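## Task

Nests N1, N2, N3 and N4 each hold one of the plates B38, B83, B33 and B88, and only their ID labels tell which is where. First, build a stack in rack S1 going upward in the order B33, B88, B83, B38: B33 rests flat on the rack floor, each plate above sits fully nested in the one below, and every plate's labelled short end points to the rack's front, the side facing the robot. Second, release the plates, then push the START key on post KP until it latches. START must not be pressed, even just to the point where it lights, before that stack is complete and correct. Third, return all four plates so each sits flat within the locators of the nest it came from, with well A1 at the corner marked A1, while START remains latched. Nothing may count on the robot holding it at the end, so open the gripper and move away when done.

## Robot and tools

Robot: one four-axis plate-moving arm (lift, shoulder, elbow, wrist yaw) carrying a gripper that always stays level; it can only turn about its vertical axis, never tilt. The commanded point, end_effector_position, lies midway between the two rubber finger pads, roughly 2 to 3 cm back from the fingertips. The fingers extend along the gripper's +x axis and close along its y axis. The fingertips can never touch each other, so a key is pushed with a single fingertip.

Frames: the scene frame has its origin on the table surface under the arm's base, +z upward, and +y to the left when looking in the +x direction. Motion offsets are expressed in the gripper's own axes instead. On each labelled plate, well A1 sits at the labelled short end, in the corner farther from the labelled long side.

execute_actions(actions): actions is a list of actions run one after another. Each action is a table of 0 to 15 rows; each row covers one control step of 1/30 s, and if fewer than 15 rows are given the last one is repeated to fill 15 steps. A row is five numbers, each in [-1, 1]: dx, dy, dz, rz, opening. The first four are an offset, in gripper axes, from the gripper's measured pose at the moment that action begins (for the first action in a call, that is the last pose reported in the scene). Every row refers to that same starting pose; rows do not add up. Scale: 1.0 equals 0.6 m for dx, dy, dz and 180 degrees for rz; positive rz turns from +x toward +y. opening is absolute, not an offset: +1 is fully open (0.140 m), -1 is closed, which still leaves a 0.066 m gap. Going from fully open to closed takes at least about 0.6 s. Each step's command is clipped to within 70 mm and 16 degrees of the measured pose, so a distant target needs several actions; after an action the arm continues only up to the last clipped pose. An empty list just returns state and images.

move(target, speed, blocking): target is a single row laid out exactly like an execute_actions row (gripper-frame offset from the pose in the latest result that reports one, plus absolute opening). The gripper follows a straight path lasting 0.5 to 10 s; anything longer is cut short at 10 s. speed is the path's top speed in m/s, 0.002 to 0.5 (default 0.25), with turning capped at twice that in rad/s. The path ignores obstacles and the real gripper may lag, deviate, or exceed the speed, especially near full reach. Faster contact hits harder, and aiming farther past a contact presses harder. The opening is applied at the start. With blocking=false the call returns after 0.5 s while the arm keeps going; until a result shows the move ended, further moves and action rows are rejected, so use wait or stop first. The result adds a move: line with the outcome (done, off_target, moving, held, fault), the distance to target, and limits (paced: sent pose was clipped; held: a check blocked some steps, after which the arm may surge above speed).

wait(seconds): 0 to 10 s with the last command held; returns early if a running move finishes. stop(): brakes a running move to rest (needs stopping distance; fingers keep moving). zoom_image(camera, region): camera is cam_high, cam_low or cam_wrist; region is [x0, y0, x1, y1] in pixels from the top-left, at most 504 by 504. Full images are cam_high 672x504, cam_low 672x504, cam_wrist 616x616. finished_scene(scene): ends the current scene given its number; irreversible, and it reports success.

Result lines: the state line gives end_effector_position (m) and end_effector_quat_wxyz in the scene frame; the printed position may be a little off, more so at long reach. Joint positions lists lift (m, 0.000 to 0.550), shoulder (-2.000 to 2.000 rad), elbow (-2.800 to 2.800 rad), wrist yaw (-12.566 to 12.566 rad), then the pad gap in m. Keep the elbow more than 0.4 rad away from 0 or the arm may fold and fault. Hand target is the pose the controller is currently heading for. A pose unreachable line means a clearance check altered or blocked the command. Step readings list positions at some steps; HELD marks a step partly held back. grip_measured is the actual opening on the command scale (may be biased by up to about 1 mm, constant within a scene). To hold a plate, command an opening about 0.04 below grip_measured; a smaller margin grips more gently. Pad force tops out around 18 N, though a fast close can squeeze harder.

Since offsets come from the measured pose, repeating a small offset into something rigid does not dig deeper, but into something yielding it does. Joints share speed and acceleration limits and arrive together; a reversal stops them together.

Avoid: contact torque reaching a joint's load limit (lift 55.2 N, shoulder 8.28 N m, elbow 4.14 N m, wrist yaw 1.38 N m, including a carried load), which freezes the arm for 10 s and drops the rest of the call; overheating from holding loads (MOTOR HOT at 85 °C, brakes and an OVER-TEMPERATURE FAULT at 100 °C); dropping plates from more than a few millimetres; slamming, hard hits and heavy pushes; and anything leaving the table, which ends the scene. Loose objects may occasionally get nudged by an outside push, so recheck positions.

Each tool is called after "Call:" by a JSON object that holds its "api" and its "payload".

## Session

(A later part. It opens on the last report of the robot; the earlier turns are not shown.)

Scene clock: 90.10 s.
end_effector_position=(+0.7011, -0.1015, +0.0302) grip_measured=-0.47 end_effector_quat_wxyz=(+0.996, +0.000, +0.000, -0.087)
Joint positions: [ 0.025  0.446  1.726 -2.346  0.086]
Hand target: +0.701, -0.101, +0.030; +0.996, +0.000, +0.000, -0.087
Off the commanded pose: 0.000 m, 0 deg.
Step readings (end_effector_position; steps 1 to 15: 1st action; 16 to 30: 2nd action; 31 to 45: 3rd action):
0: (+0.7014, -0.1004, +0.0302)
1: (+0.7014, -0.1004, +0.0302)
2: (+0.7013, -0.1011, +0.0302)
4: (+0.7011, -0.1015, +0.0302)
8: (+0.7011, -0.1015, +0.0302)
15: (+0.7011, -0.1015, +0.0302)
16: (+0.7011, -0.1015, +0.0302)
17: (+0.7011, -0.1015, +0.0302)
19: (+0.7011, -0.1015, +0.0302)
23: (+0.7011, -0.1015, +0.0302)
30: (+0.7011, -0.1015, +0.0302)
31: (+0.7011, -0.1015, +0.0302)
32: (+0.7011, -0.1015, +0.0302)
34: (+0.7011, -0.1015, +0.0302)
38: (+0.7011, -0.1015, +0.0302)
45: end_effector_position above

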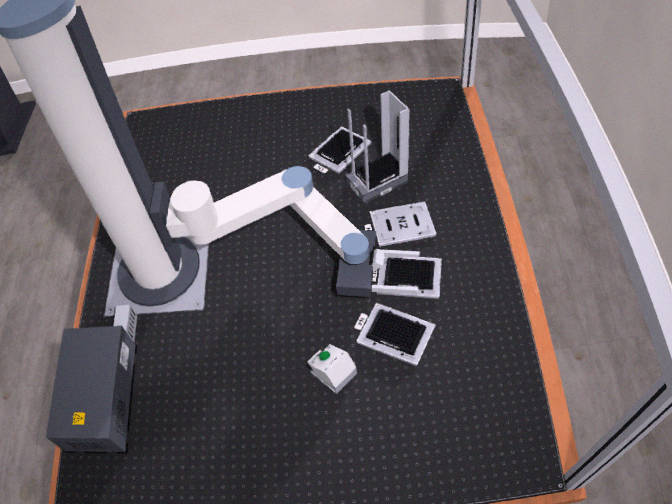

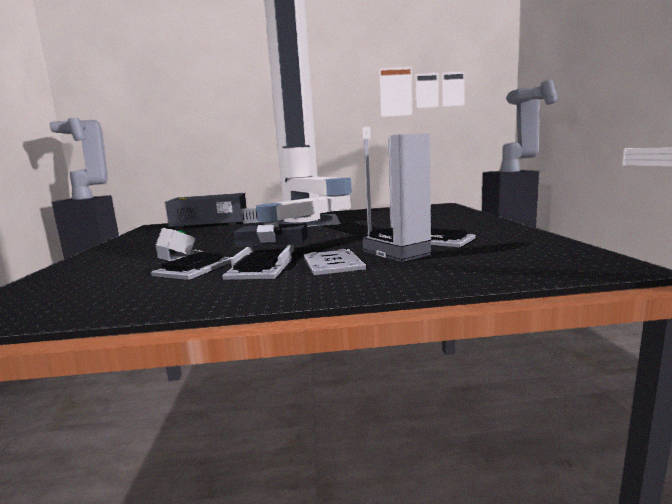

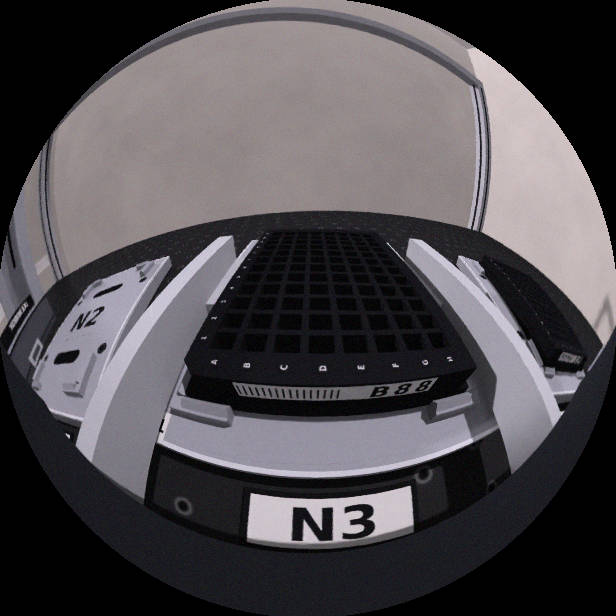

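Call:
{"api": "move", "payload": {"target": [0,0,-0.358,0,-0.53]}}

Call:
{"api": "move", "payload": {"target": [0,0,-0.0155,0,-0.53], "speed": 0.015}}

Call:
{"api": "move", "payload": {"target": [0,0,0,0,0.1]}}

Call:
{"api": "move", "payload": {"target": [-0.3,0,0,0,0.1]}}

Call:
{"api": "move", "payload": {"target": [0.04,0.258,-0.028,0.1,0.1]}}

Call:
{"api": "move", "payload": {"target": [0.17,0,0,0,0.1]}}

Scene clock: 109.33 s.
end_effector_position=(+0.6574, +0.2464, +0.0829) grip_measured=-0.47 end_effector_quat_wxyz=(+0.970, +0.000, +0.000, +0.244)
Joint positions: [ 0.078  1.092  1.76  -2.361  0.086]
Hand target: +0.657, +0.246, +0.083; +0.970, +0.000, +0.000, +0.244
Off the commanded pose: 0.000 m, 0 deg.
move: done

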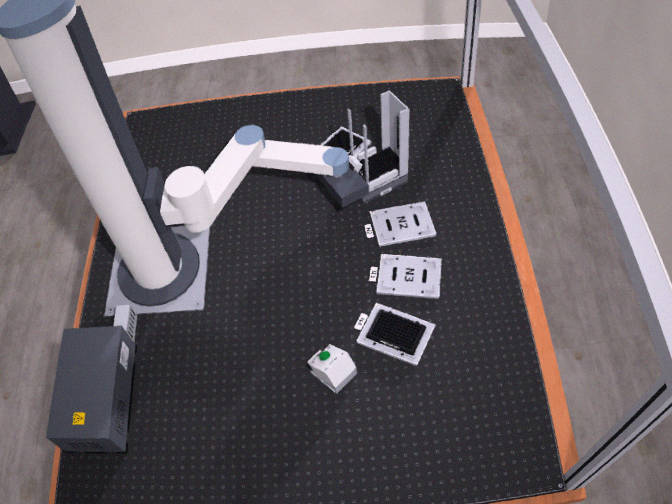

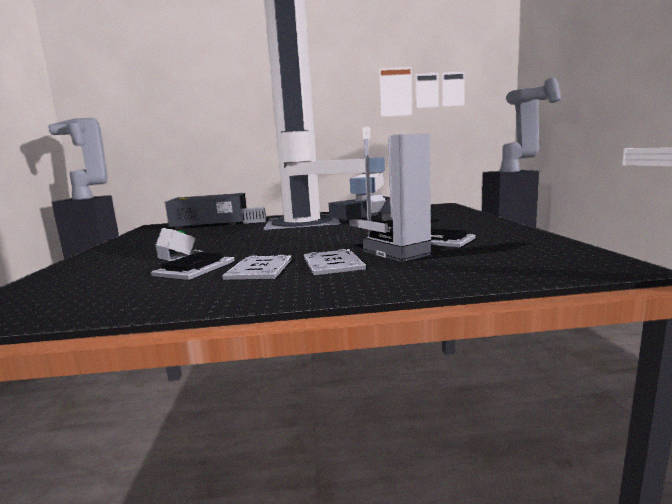

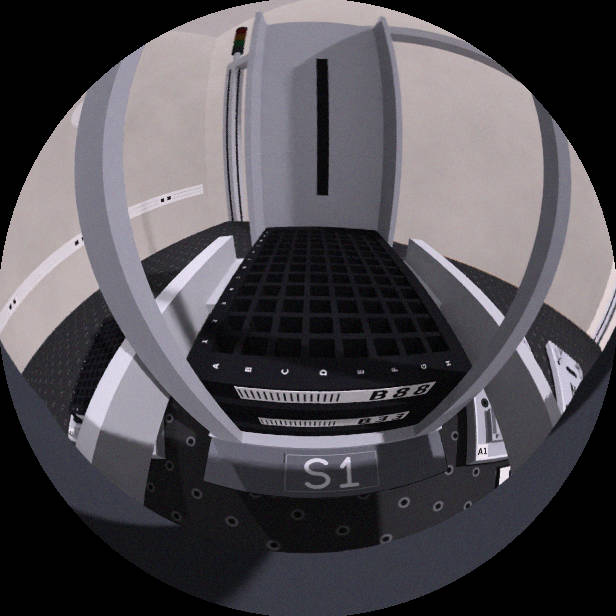

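Scene clock: 110.17 s.
end_effector_position=(+0.6574, +0.2463, +0.0735) grip_measured=-0.47 end_effector_quat_wxyz=(+0.970, +0.000, +0.000, +0.244)
Joint positions: [ 0.069  1.092  1.76  -2.361  0.086]
Hand target: +0.657, +0.246, +0.074; +0.970, +0.000, +0.000, +0.244
Off the commanded pose: 0.000 m, 0 deg.
move: done

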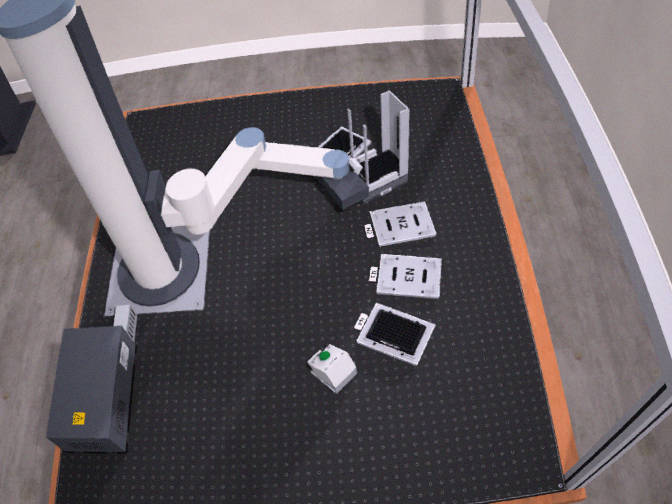

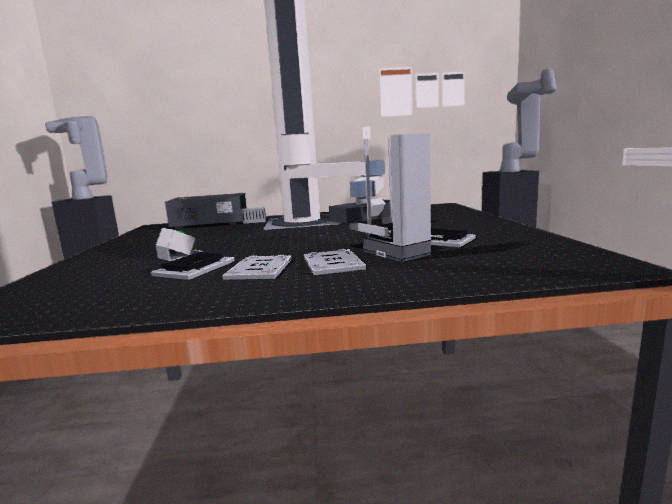

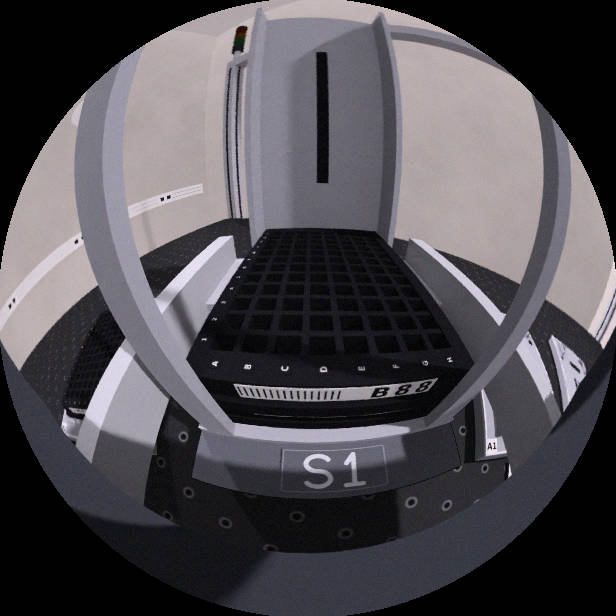

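Scene clock: 110.67 s.
end_effector_position=(+0.6574, +0.2463, +0.0735) grip_measured=+0.10 end_effector_quat_wxyz=(+0.970, +0.000, +0.000, +0.244)
Joint positions: [ 0.069  1.092  1.76  -2.361  0.107]
Hand target: +0.657, +0.246, +0.074; +0.970, +0.000, +0.000, +0.244
Off the commanded pose: 0.000 m, 0 deg.
move: done

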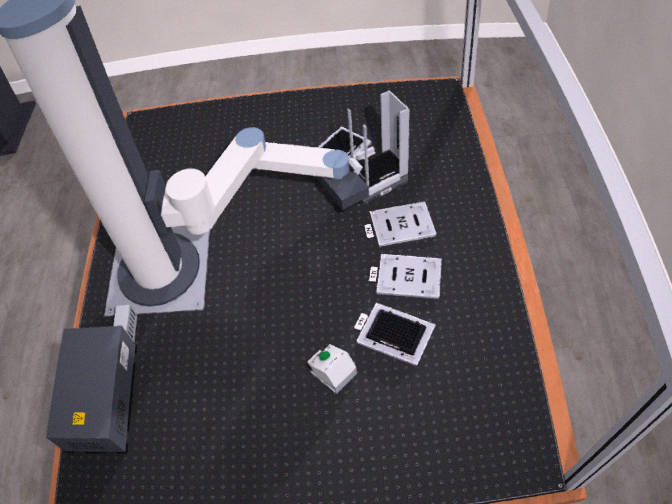

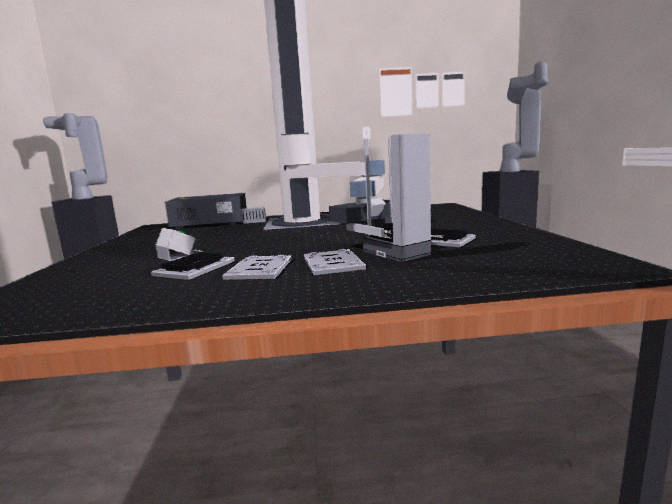

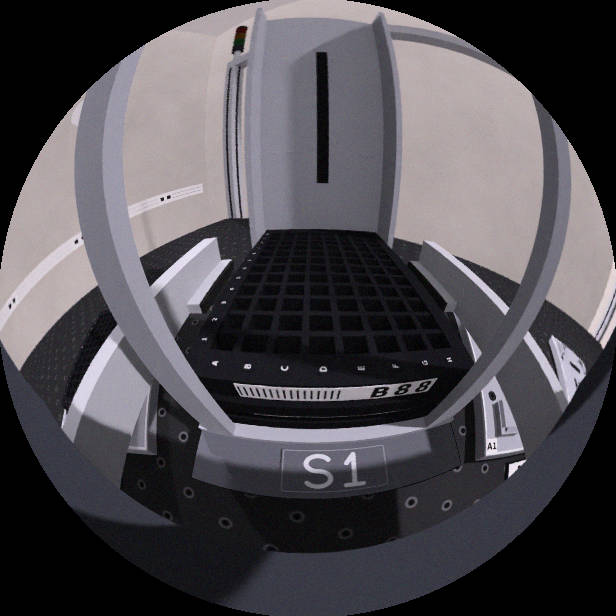

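Scene clock: 111.77 s.
end_effector_position=(+0.4987, +0.1613, +0.0735) grip_measured=+0.10 end_effector_quat_wxyz=(+0.970, +0.000, +0.000, +0.243)
Joint positions: [ 0.069  1.416  0.868 -1.793  0.107]
Hand target: +0.499, +0.161, +0.074; +0.970, +0.000, +0.000, +0.244
Off the commanded pose: 0.000 m, 0 deg.
move: done

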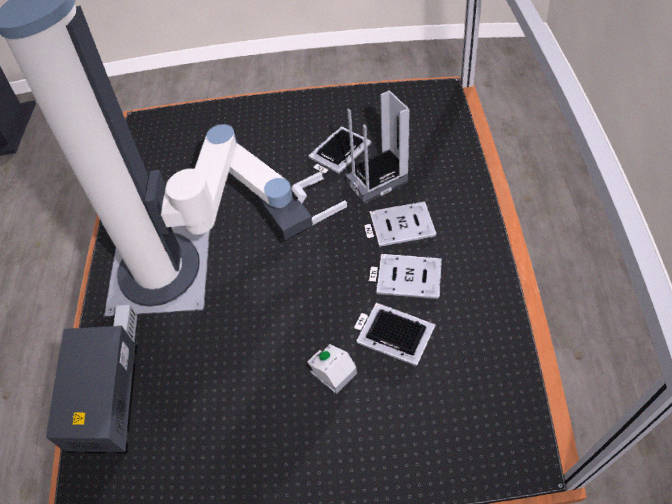

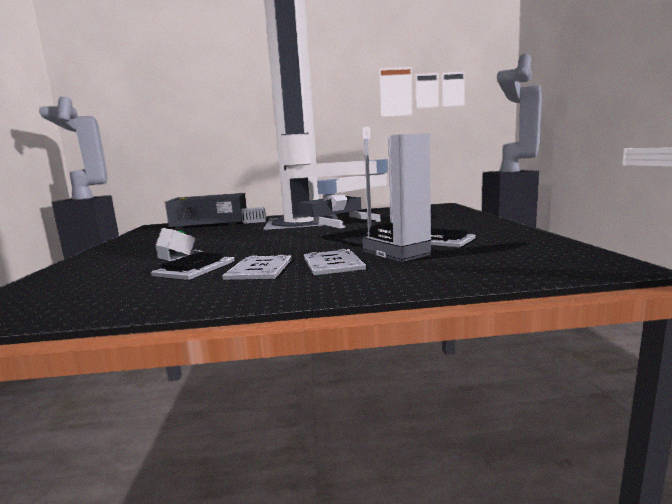

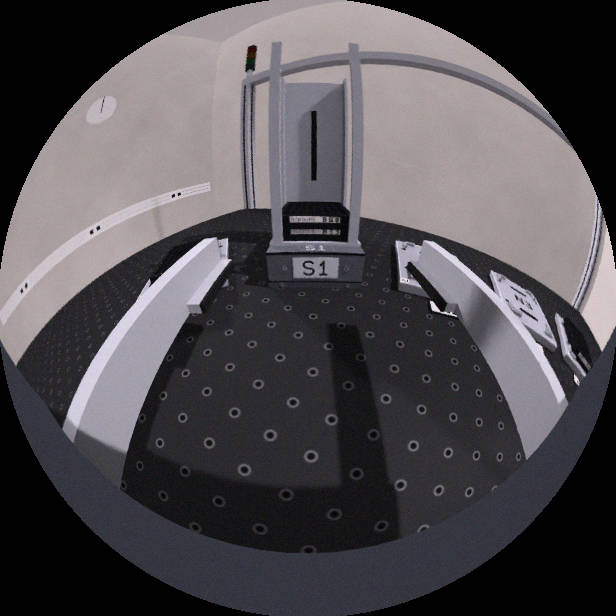

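Scene clock: 112.73 s.
end_effector_position=(+0.4467, +0.3093, +0.0567) grip_measured=+0.10 end_effector_quat_wxyz=(+0.920, +0.000, +0.000, +0.392)
Joint positions: [ 0.052  1.772  1.091 -2.056  0.107]
Hand target: +0.447, +0.309, +0.057; +0.920, +0.000, +0.000, +0.392
Off the commanded pose: 0.000 m, 0 deg.
move: done

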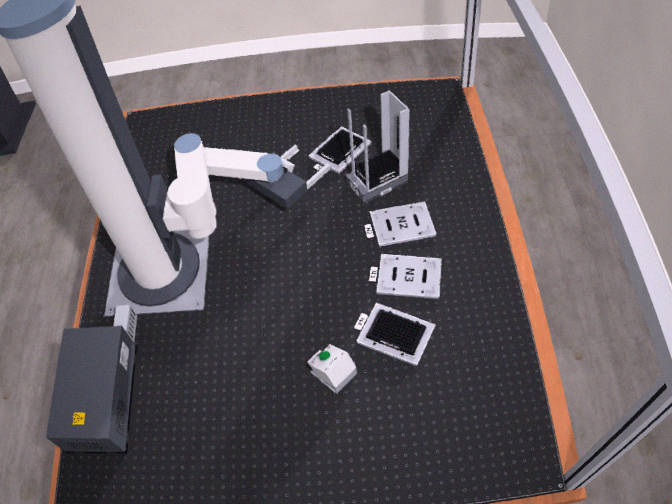

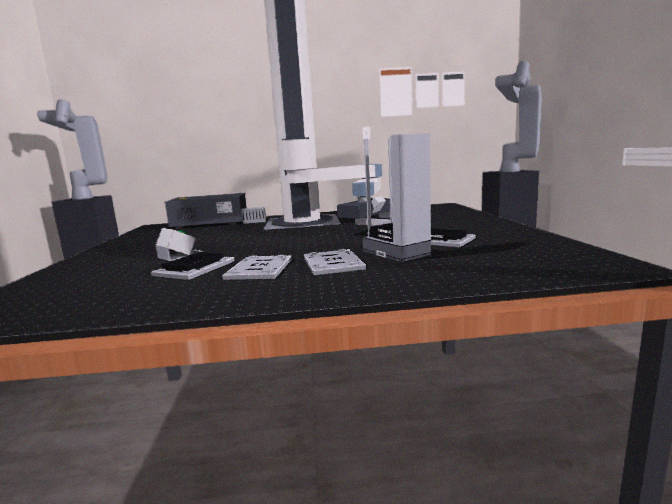

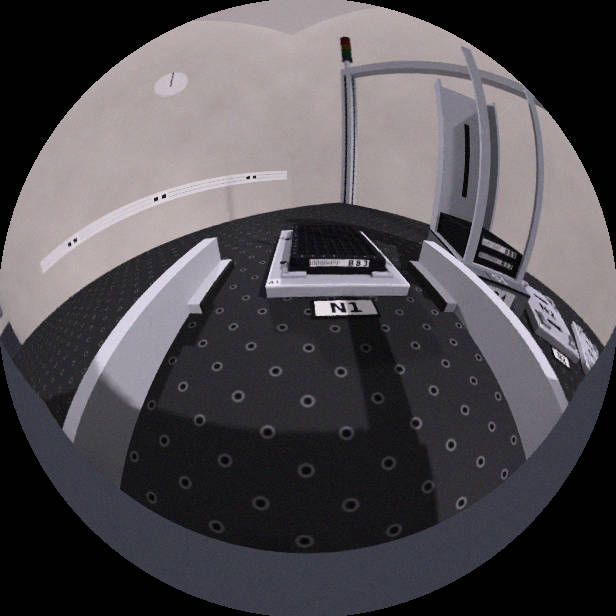

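Scene clock: 113.57 s.
end_effector_position=(+0.5173, +0.3829, +0.0567) grip_measured=+0.10 end_effector_quat_wxyz=(+0.920, +0.000, +0.000, +0.393)
Joint positions: [ 0.052  1.551  1.598 -2.343  0.107]
Hand target: +0.517, +0.383, +0.057; +0.920, +0.000, +0.000, +0.392
Off the commanded pose: 0.000 m, 0 deg.
move: done

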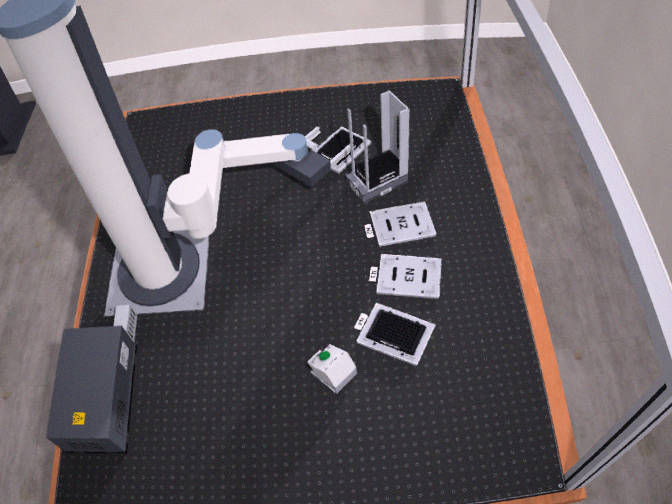

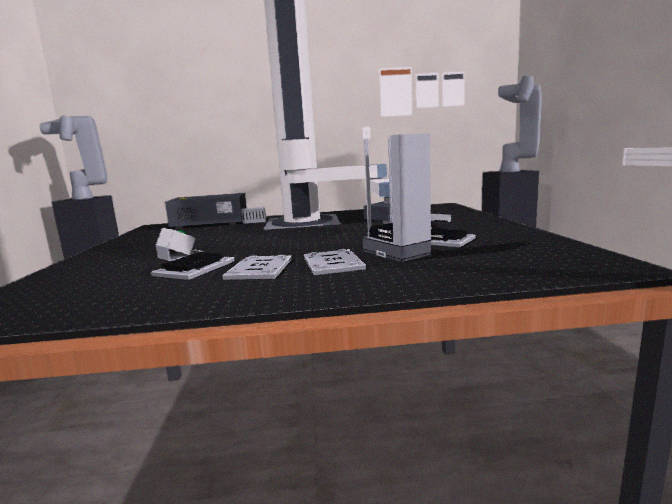

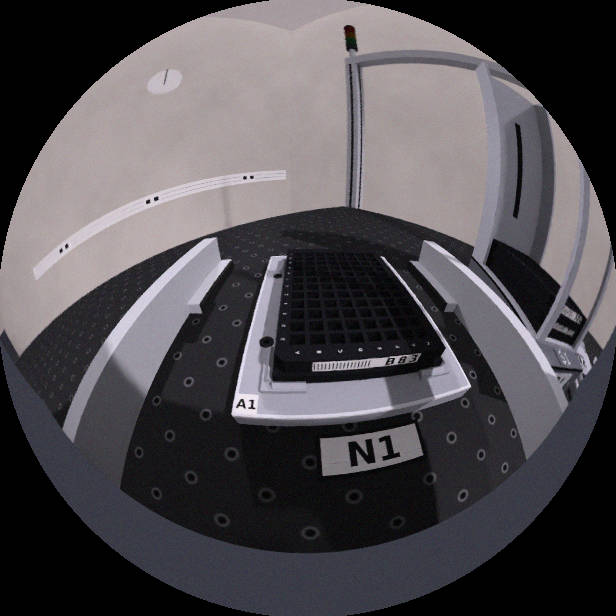

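Call:
{"api": "move", "payload": {"target": [0.055,-0.025,0,0.015,0.1]}}

Scene clock: 117.30 s.
end_effector_position=(+0.5511, +0.3962, +0.0567) grip_measured=+0.10 end_effector_quat_wxyz=(+0.910, +0.000, +0.000, +0.414)
Joint positions: [ 0.052  1.411  1.79  -2.347  0.107]
Hand target: +0.551, +0.396, +0.057; +0.910, +0.000, +0.000, +0.414
Off the commanded pose: 0.000 m, 0 deg.
move: done

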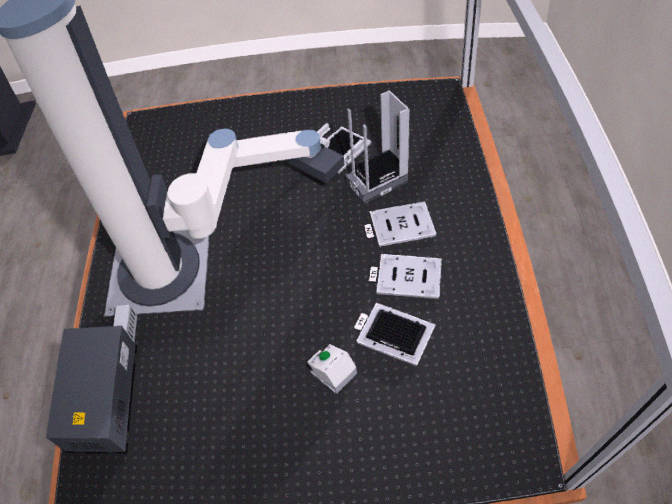

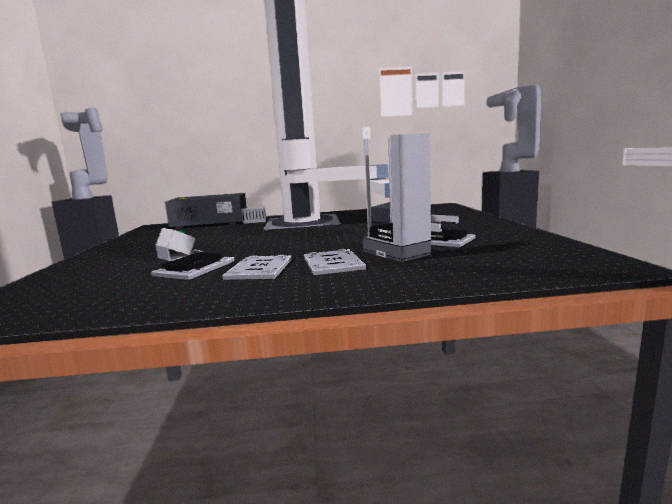

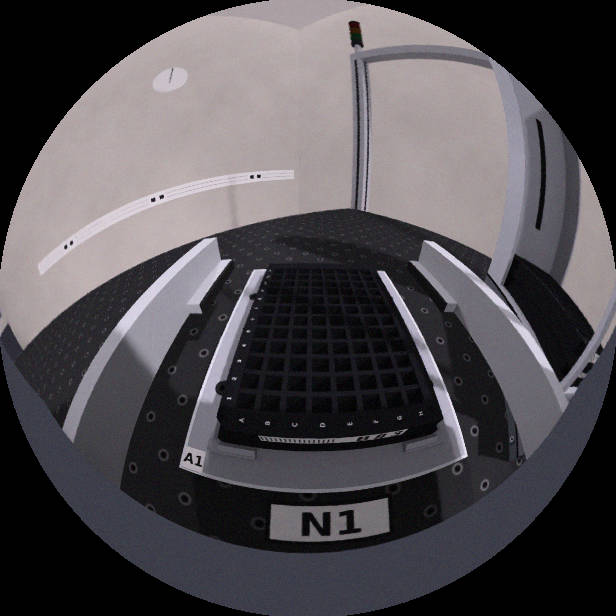

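Call:
{"api": "move", "payload": {"target": [0,-0.002,-0.0442,0.002,0.1], "speed": 0.05}}

Scene clock: 120.40 s.
end_effector_position=(+0.5520, +0.3954, +0.0302) grip_measured=+0.10 end_effector_quat_wxyz=(+0.909, +0.000, +0.000, +0.417)
Joint positions: [ 0.025  1.406  1.79  -2.337  0.107]
Hand target: +0.552, +0.395, +0.030; +0.909, +0.000, +0.000, +0.417
Off the commanded pose: 0.000 m, 0 deg.
move: done

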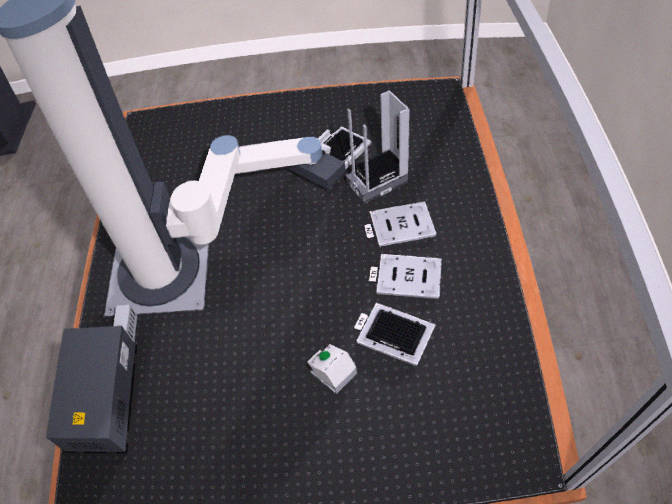

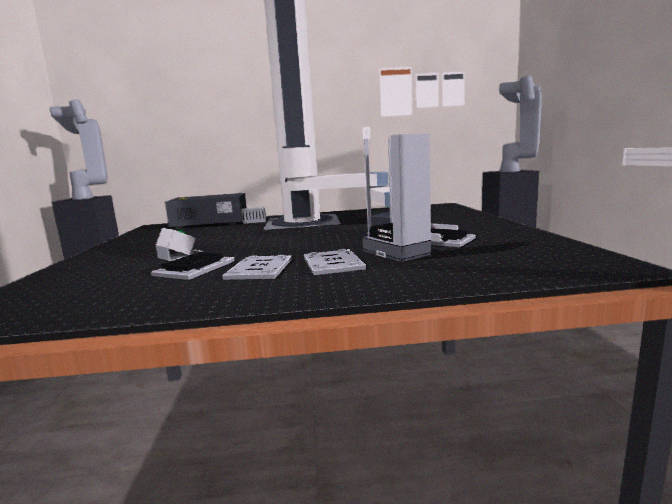

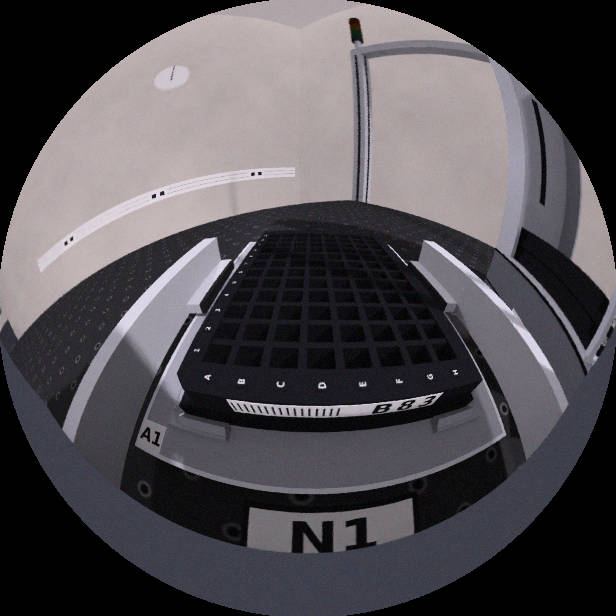

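Call:
{"api": "execute_actions", "payload": {"actions": [[[-0.0075,0,0,0,-0.35]]]}}

Scene clock: 122.97 s.
end_effector_position=(+0.5491, +0.3920, +0.0302) grip_measured=-0.35 end_effector_quat_wxyz=(+0.909, +0.000, +0.000, +0.417)
Joint positions: [ 0.025  1.417  1.763 -2.321  0.09 ]
Hand target: +0.549, +0.392, +0.030; +0.909, +0.000, +0.000, +0.417
Off the commanded pose: 0.000 m, 0 deg.
Step readings (end_effector_position):
0: (+0.5520, +0.3954, +0.0302)
1: (+0.5519, +0.3954, +0.0302)
2: (+0.5510, +0.3943, +0.0302)
4: (+0.5491, +0.3919, +0.0302)
8: (+0.5491, +0.3920, +0.0302)
15: end_effector_position above

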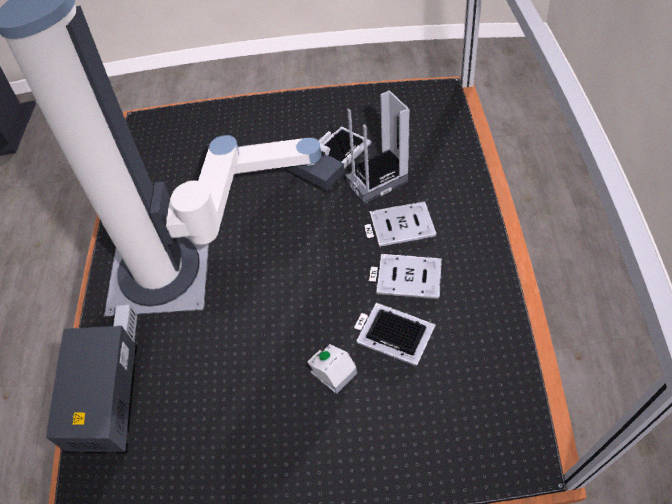

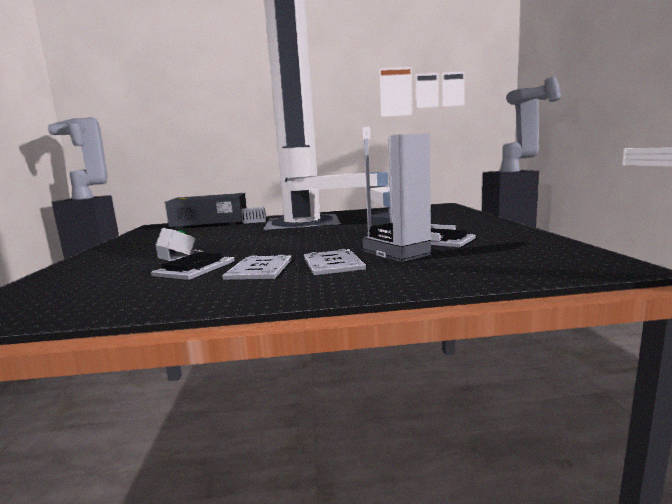

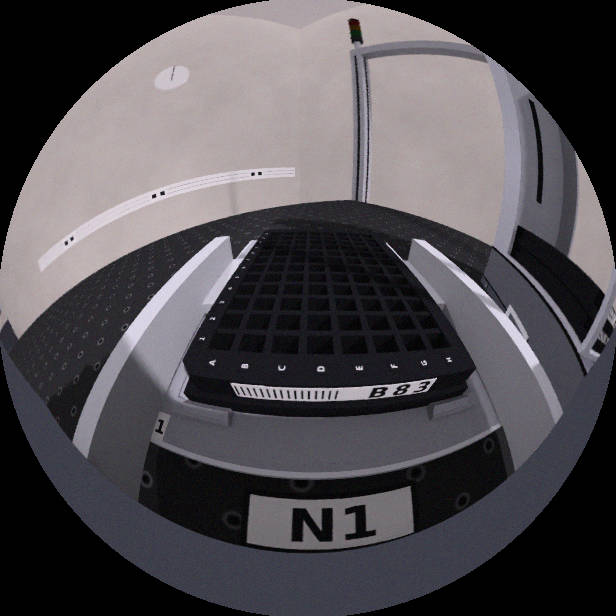

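Call:
{"api": "execute_actions", "payload": {"actions": [[[0,0,0,0,-0.42],[0,0,0,0,-0.44],[0,0,0,0,-0.46],[0,0,0,0,-0.48],[0,0,0,0,-0.5],[0,0,0,0,-0.53]]]}}

Call:
{"api": "move", "payload": {"target": [0,0,0.485,0,-0.53], "speed": 0.35}}

Call:
{"api": "move", "payload": {"target": [-0.066,-0.2951,0,-0.1173,-0.53]}}

Call:
{"api": "move", "payload": {"target": [0,0,-0.03,0,-0.53], "speed": 0.015}}

Scene clock: 130.17 s.
end_effector_position=(+0.5489, +0.3922, +0.0302) grip_measured=-0.47 end_effector_quat_wxyz=(+0.909, +0.000, +0.000, +0.417)
Joint positions: [ 0.025  1.417  1.763 -2.32   0.085]
Hand target: +0.549, +0.392, +0.030; +0.909, +0.000, +0.000, +0.417
Off the commanded pose: 0.000 m, 0 deg.
Step readings (end_effector_position):
0: (+0.5491, +0.3920, +0.0302)
1: (+0.5491, +0.3920, +0.0302)
2: (+0.5491, +0.3920, +0.0302)
4: (+0.5490, +0.3921, +0.0302)
8: (+0.5489, +0.3922, +0.0302)
15: end_effector_position above

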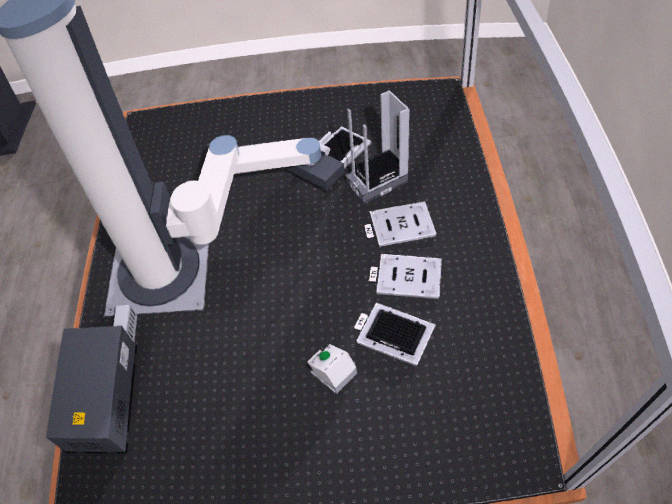

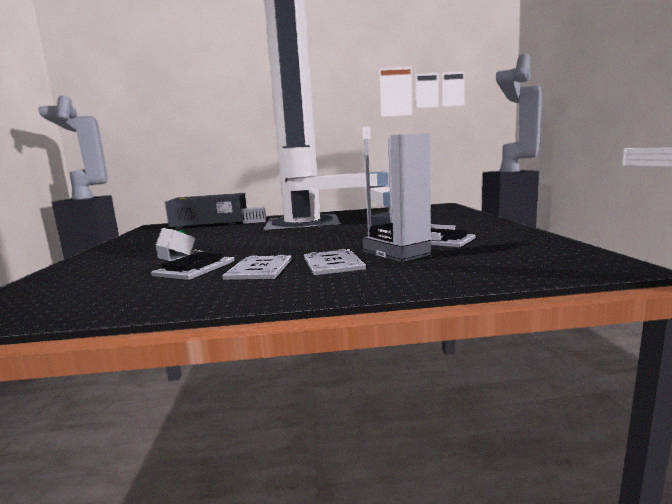

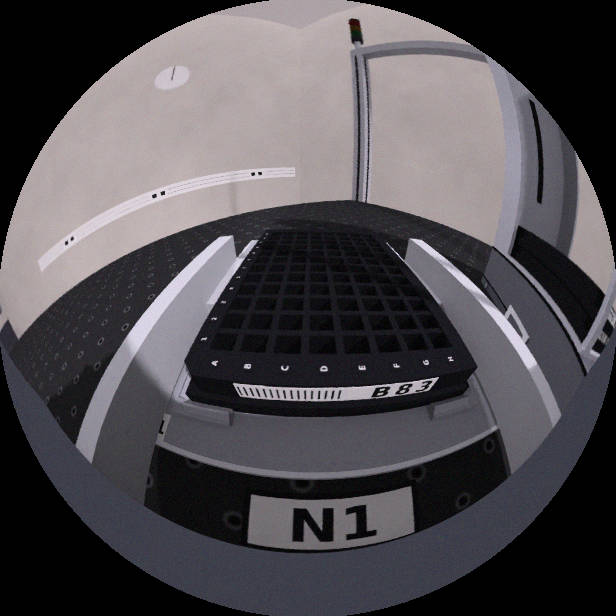

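Scene clock: 131.50 s.
end_effector_position=(+0.5488, +0.3922, +0.3212) grip_measured=-0.47 end_effector_quat_wxyz=(+0.909, +0.000, +0.000, +0.417)
Joint positions: [ 0.316  1.418  1.763 -2.32   0.085]
Hand target: +0.549, +0.392, +0.321; +0.909, +0.000, +0.000, +0.417
Off the commanded pose: 0.000 m, 0 deg.
move: done

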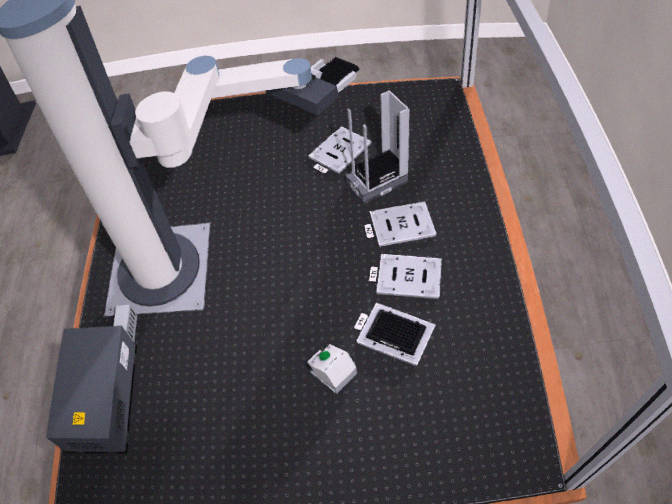

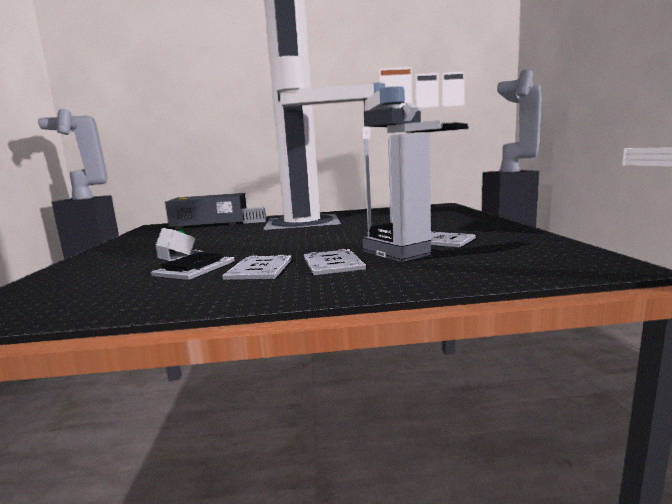

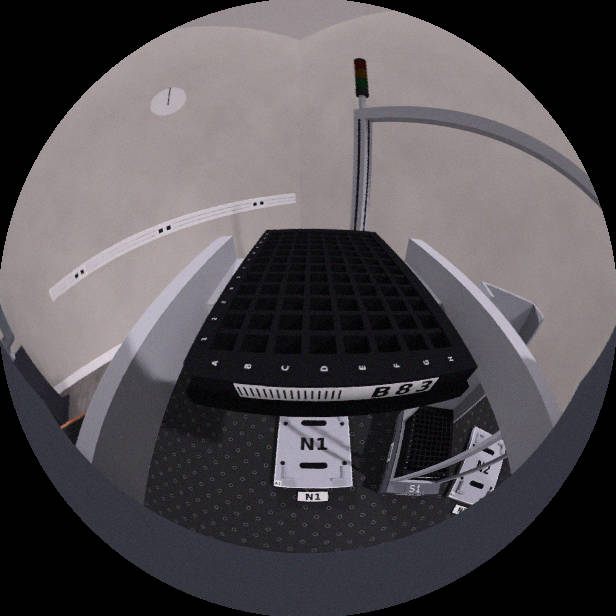

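Scene clock: 132.63 s.
end_effector_position=(+0.6573, +0.2466, +0.3212) grip_measured=-0.47 end_effector_quat_wxyz=(+0.970, +0.000, +0.000, +0.243)
Joint positions: [ 0.316  1.093  1.761 -2.362  0.085]
Hand target: +0.657, +0.247, +0.321; +0.970, +0.000, +0.000, +0.244
Off the commanded pose: 0.000 m, 0 deg.
move: done

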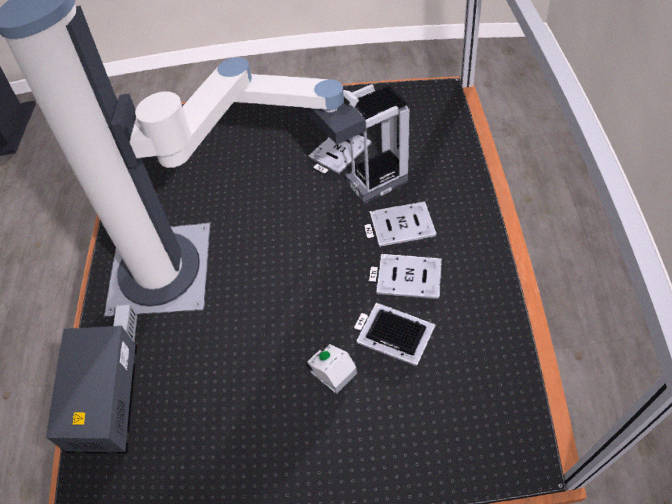

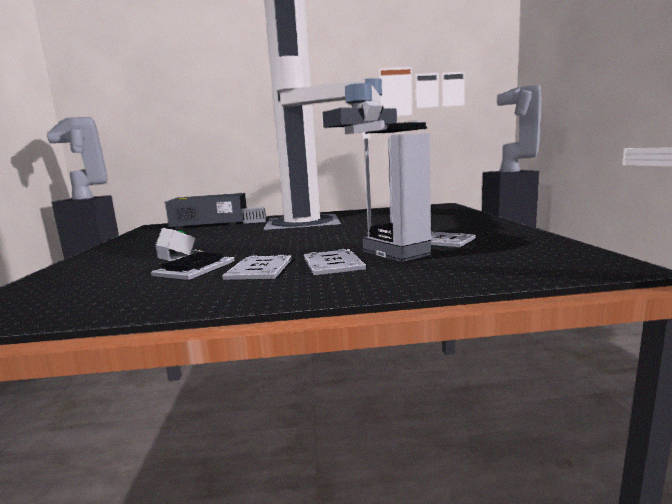

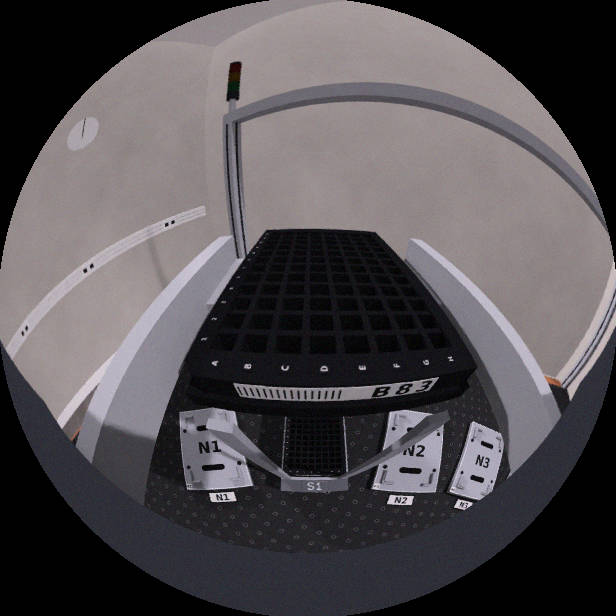

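Scene clock: 134.07 s.
end_effector_position=(+0.6573, +0.2465, +0.3031) grip_measured=-0.47 end_effector_quat_wxyz=(+0.970, +0.000, +0.000, +0.243)
Joint positions: [ 0.298  1.093  1.761 -2.362  0.085]
Hand target: +0.657, +0.247, +0.303; +0.970, +0.000, +0.000, +0.243
Off the commanded pose: 0.000 m, 0 deg.
move: done

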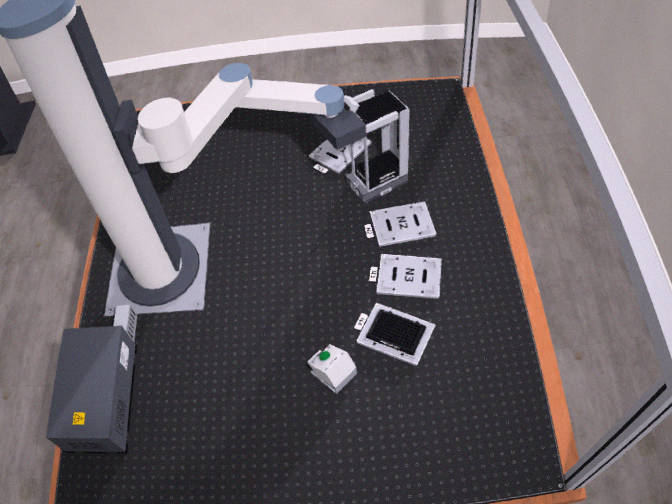

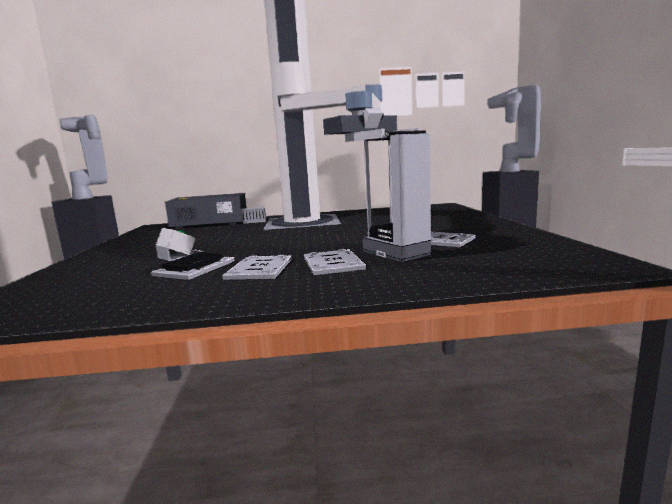

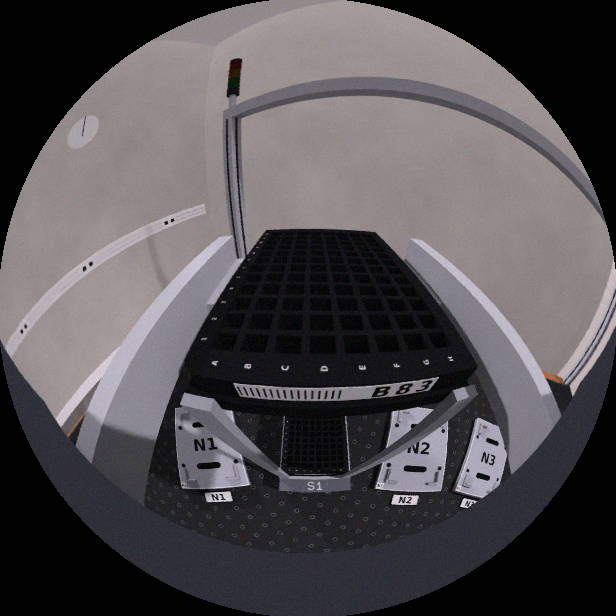

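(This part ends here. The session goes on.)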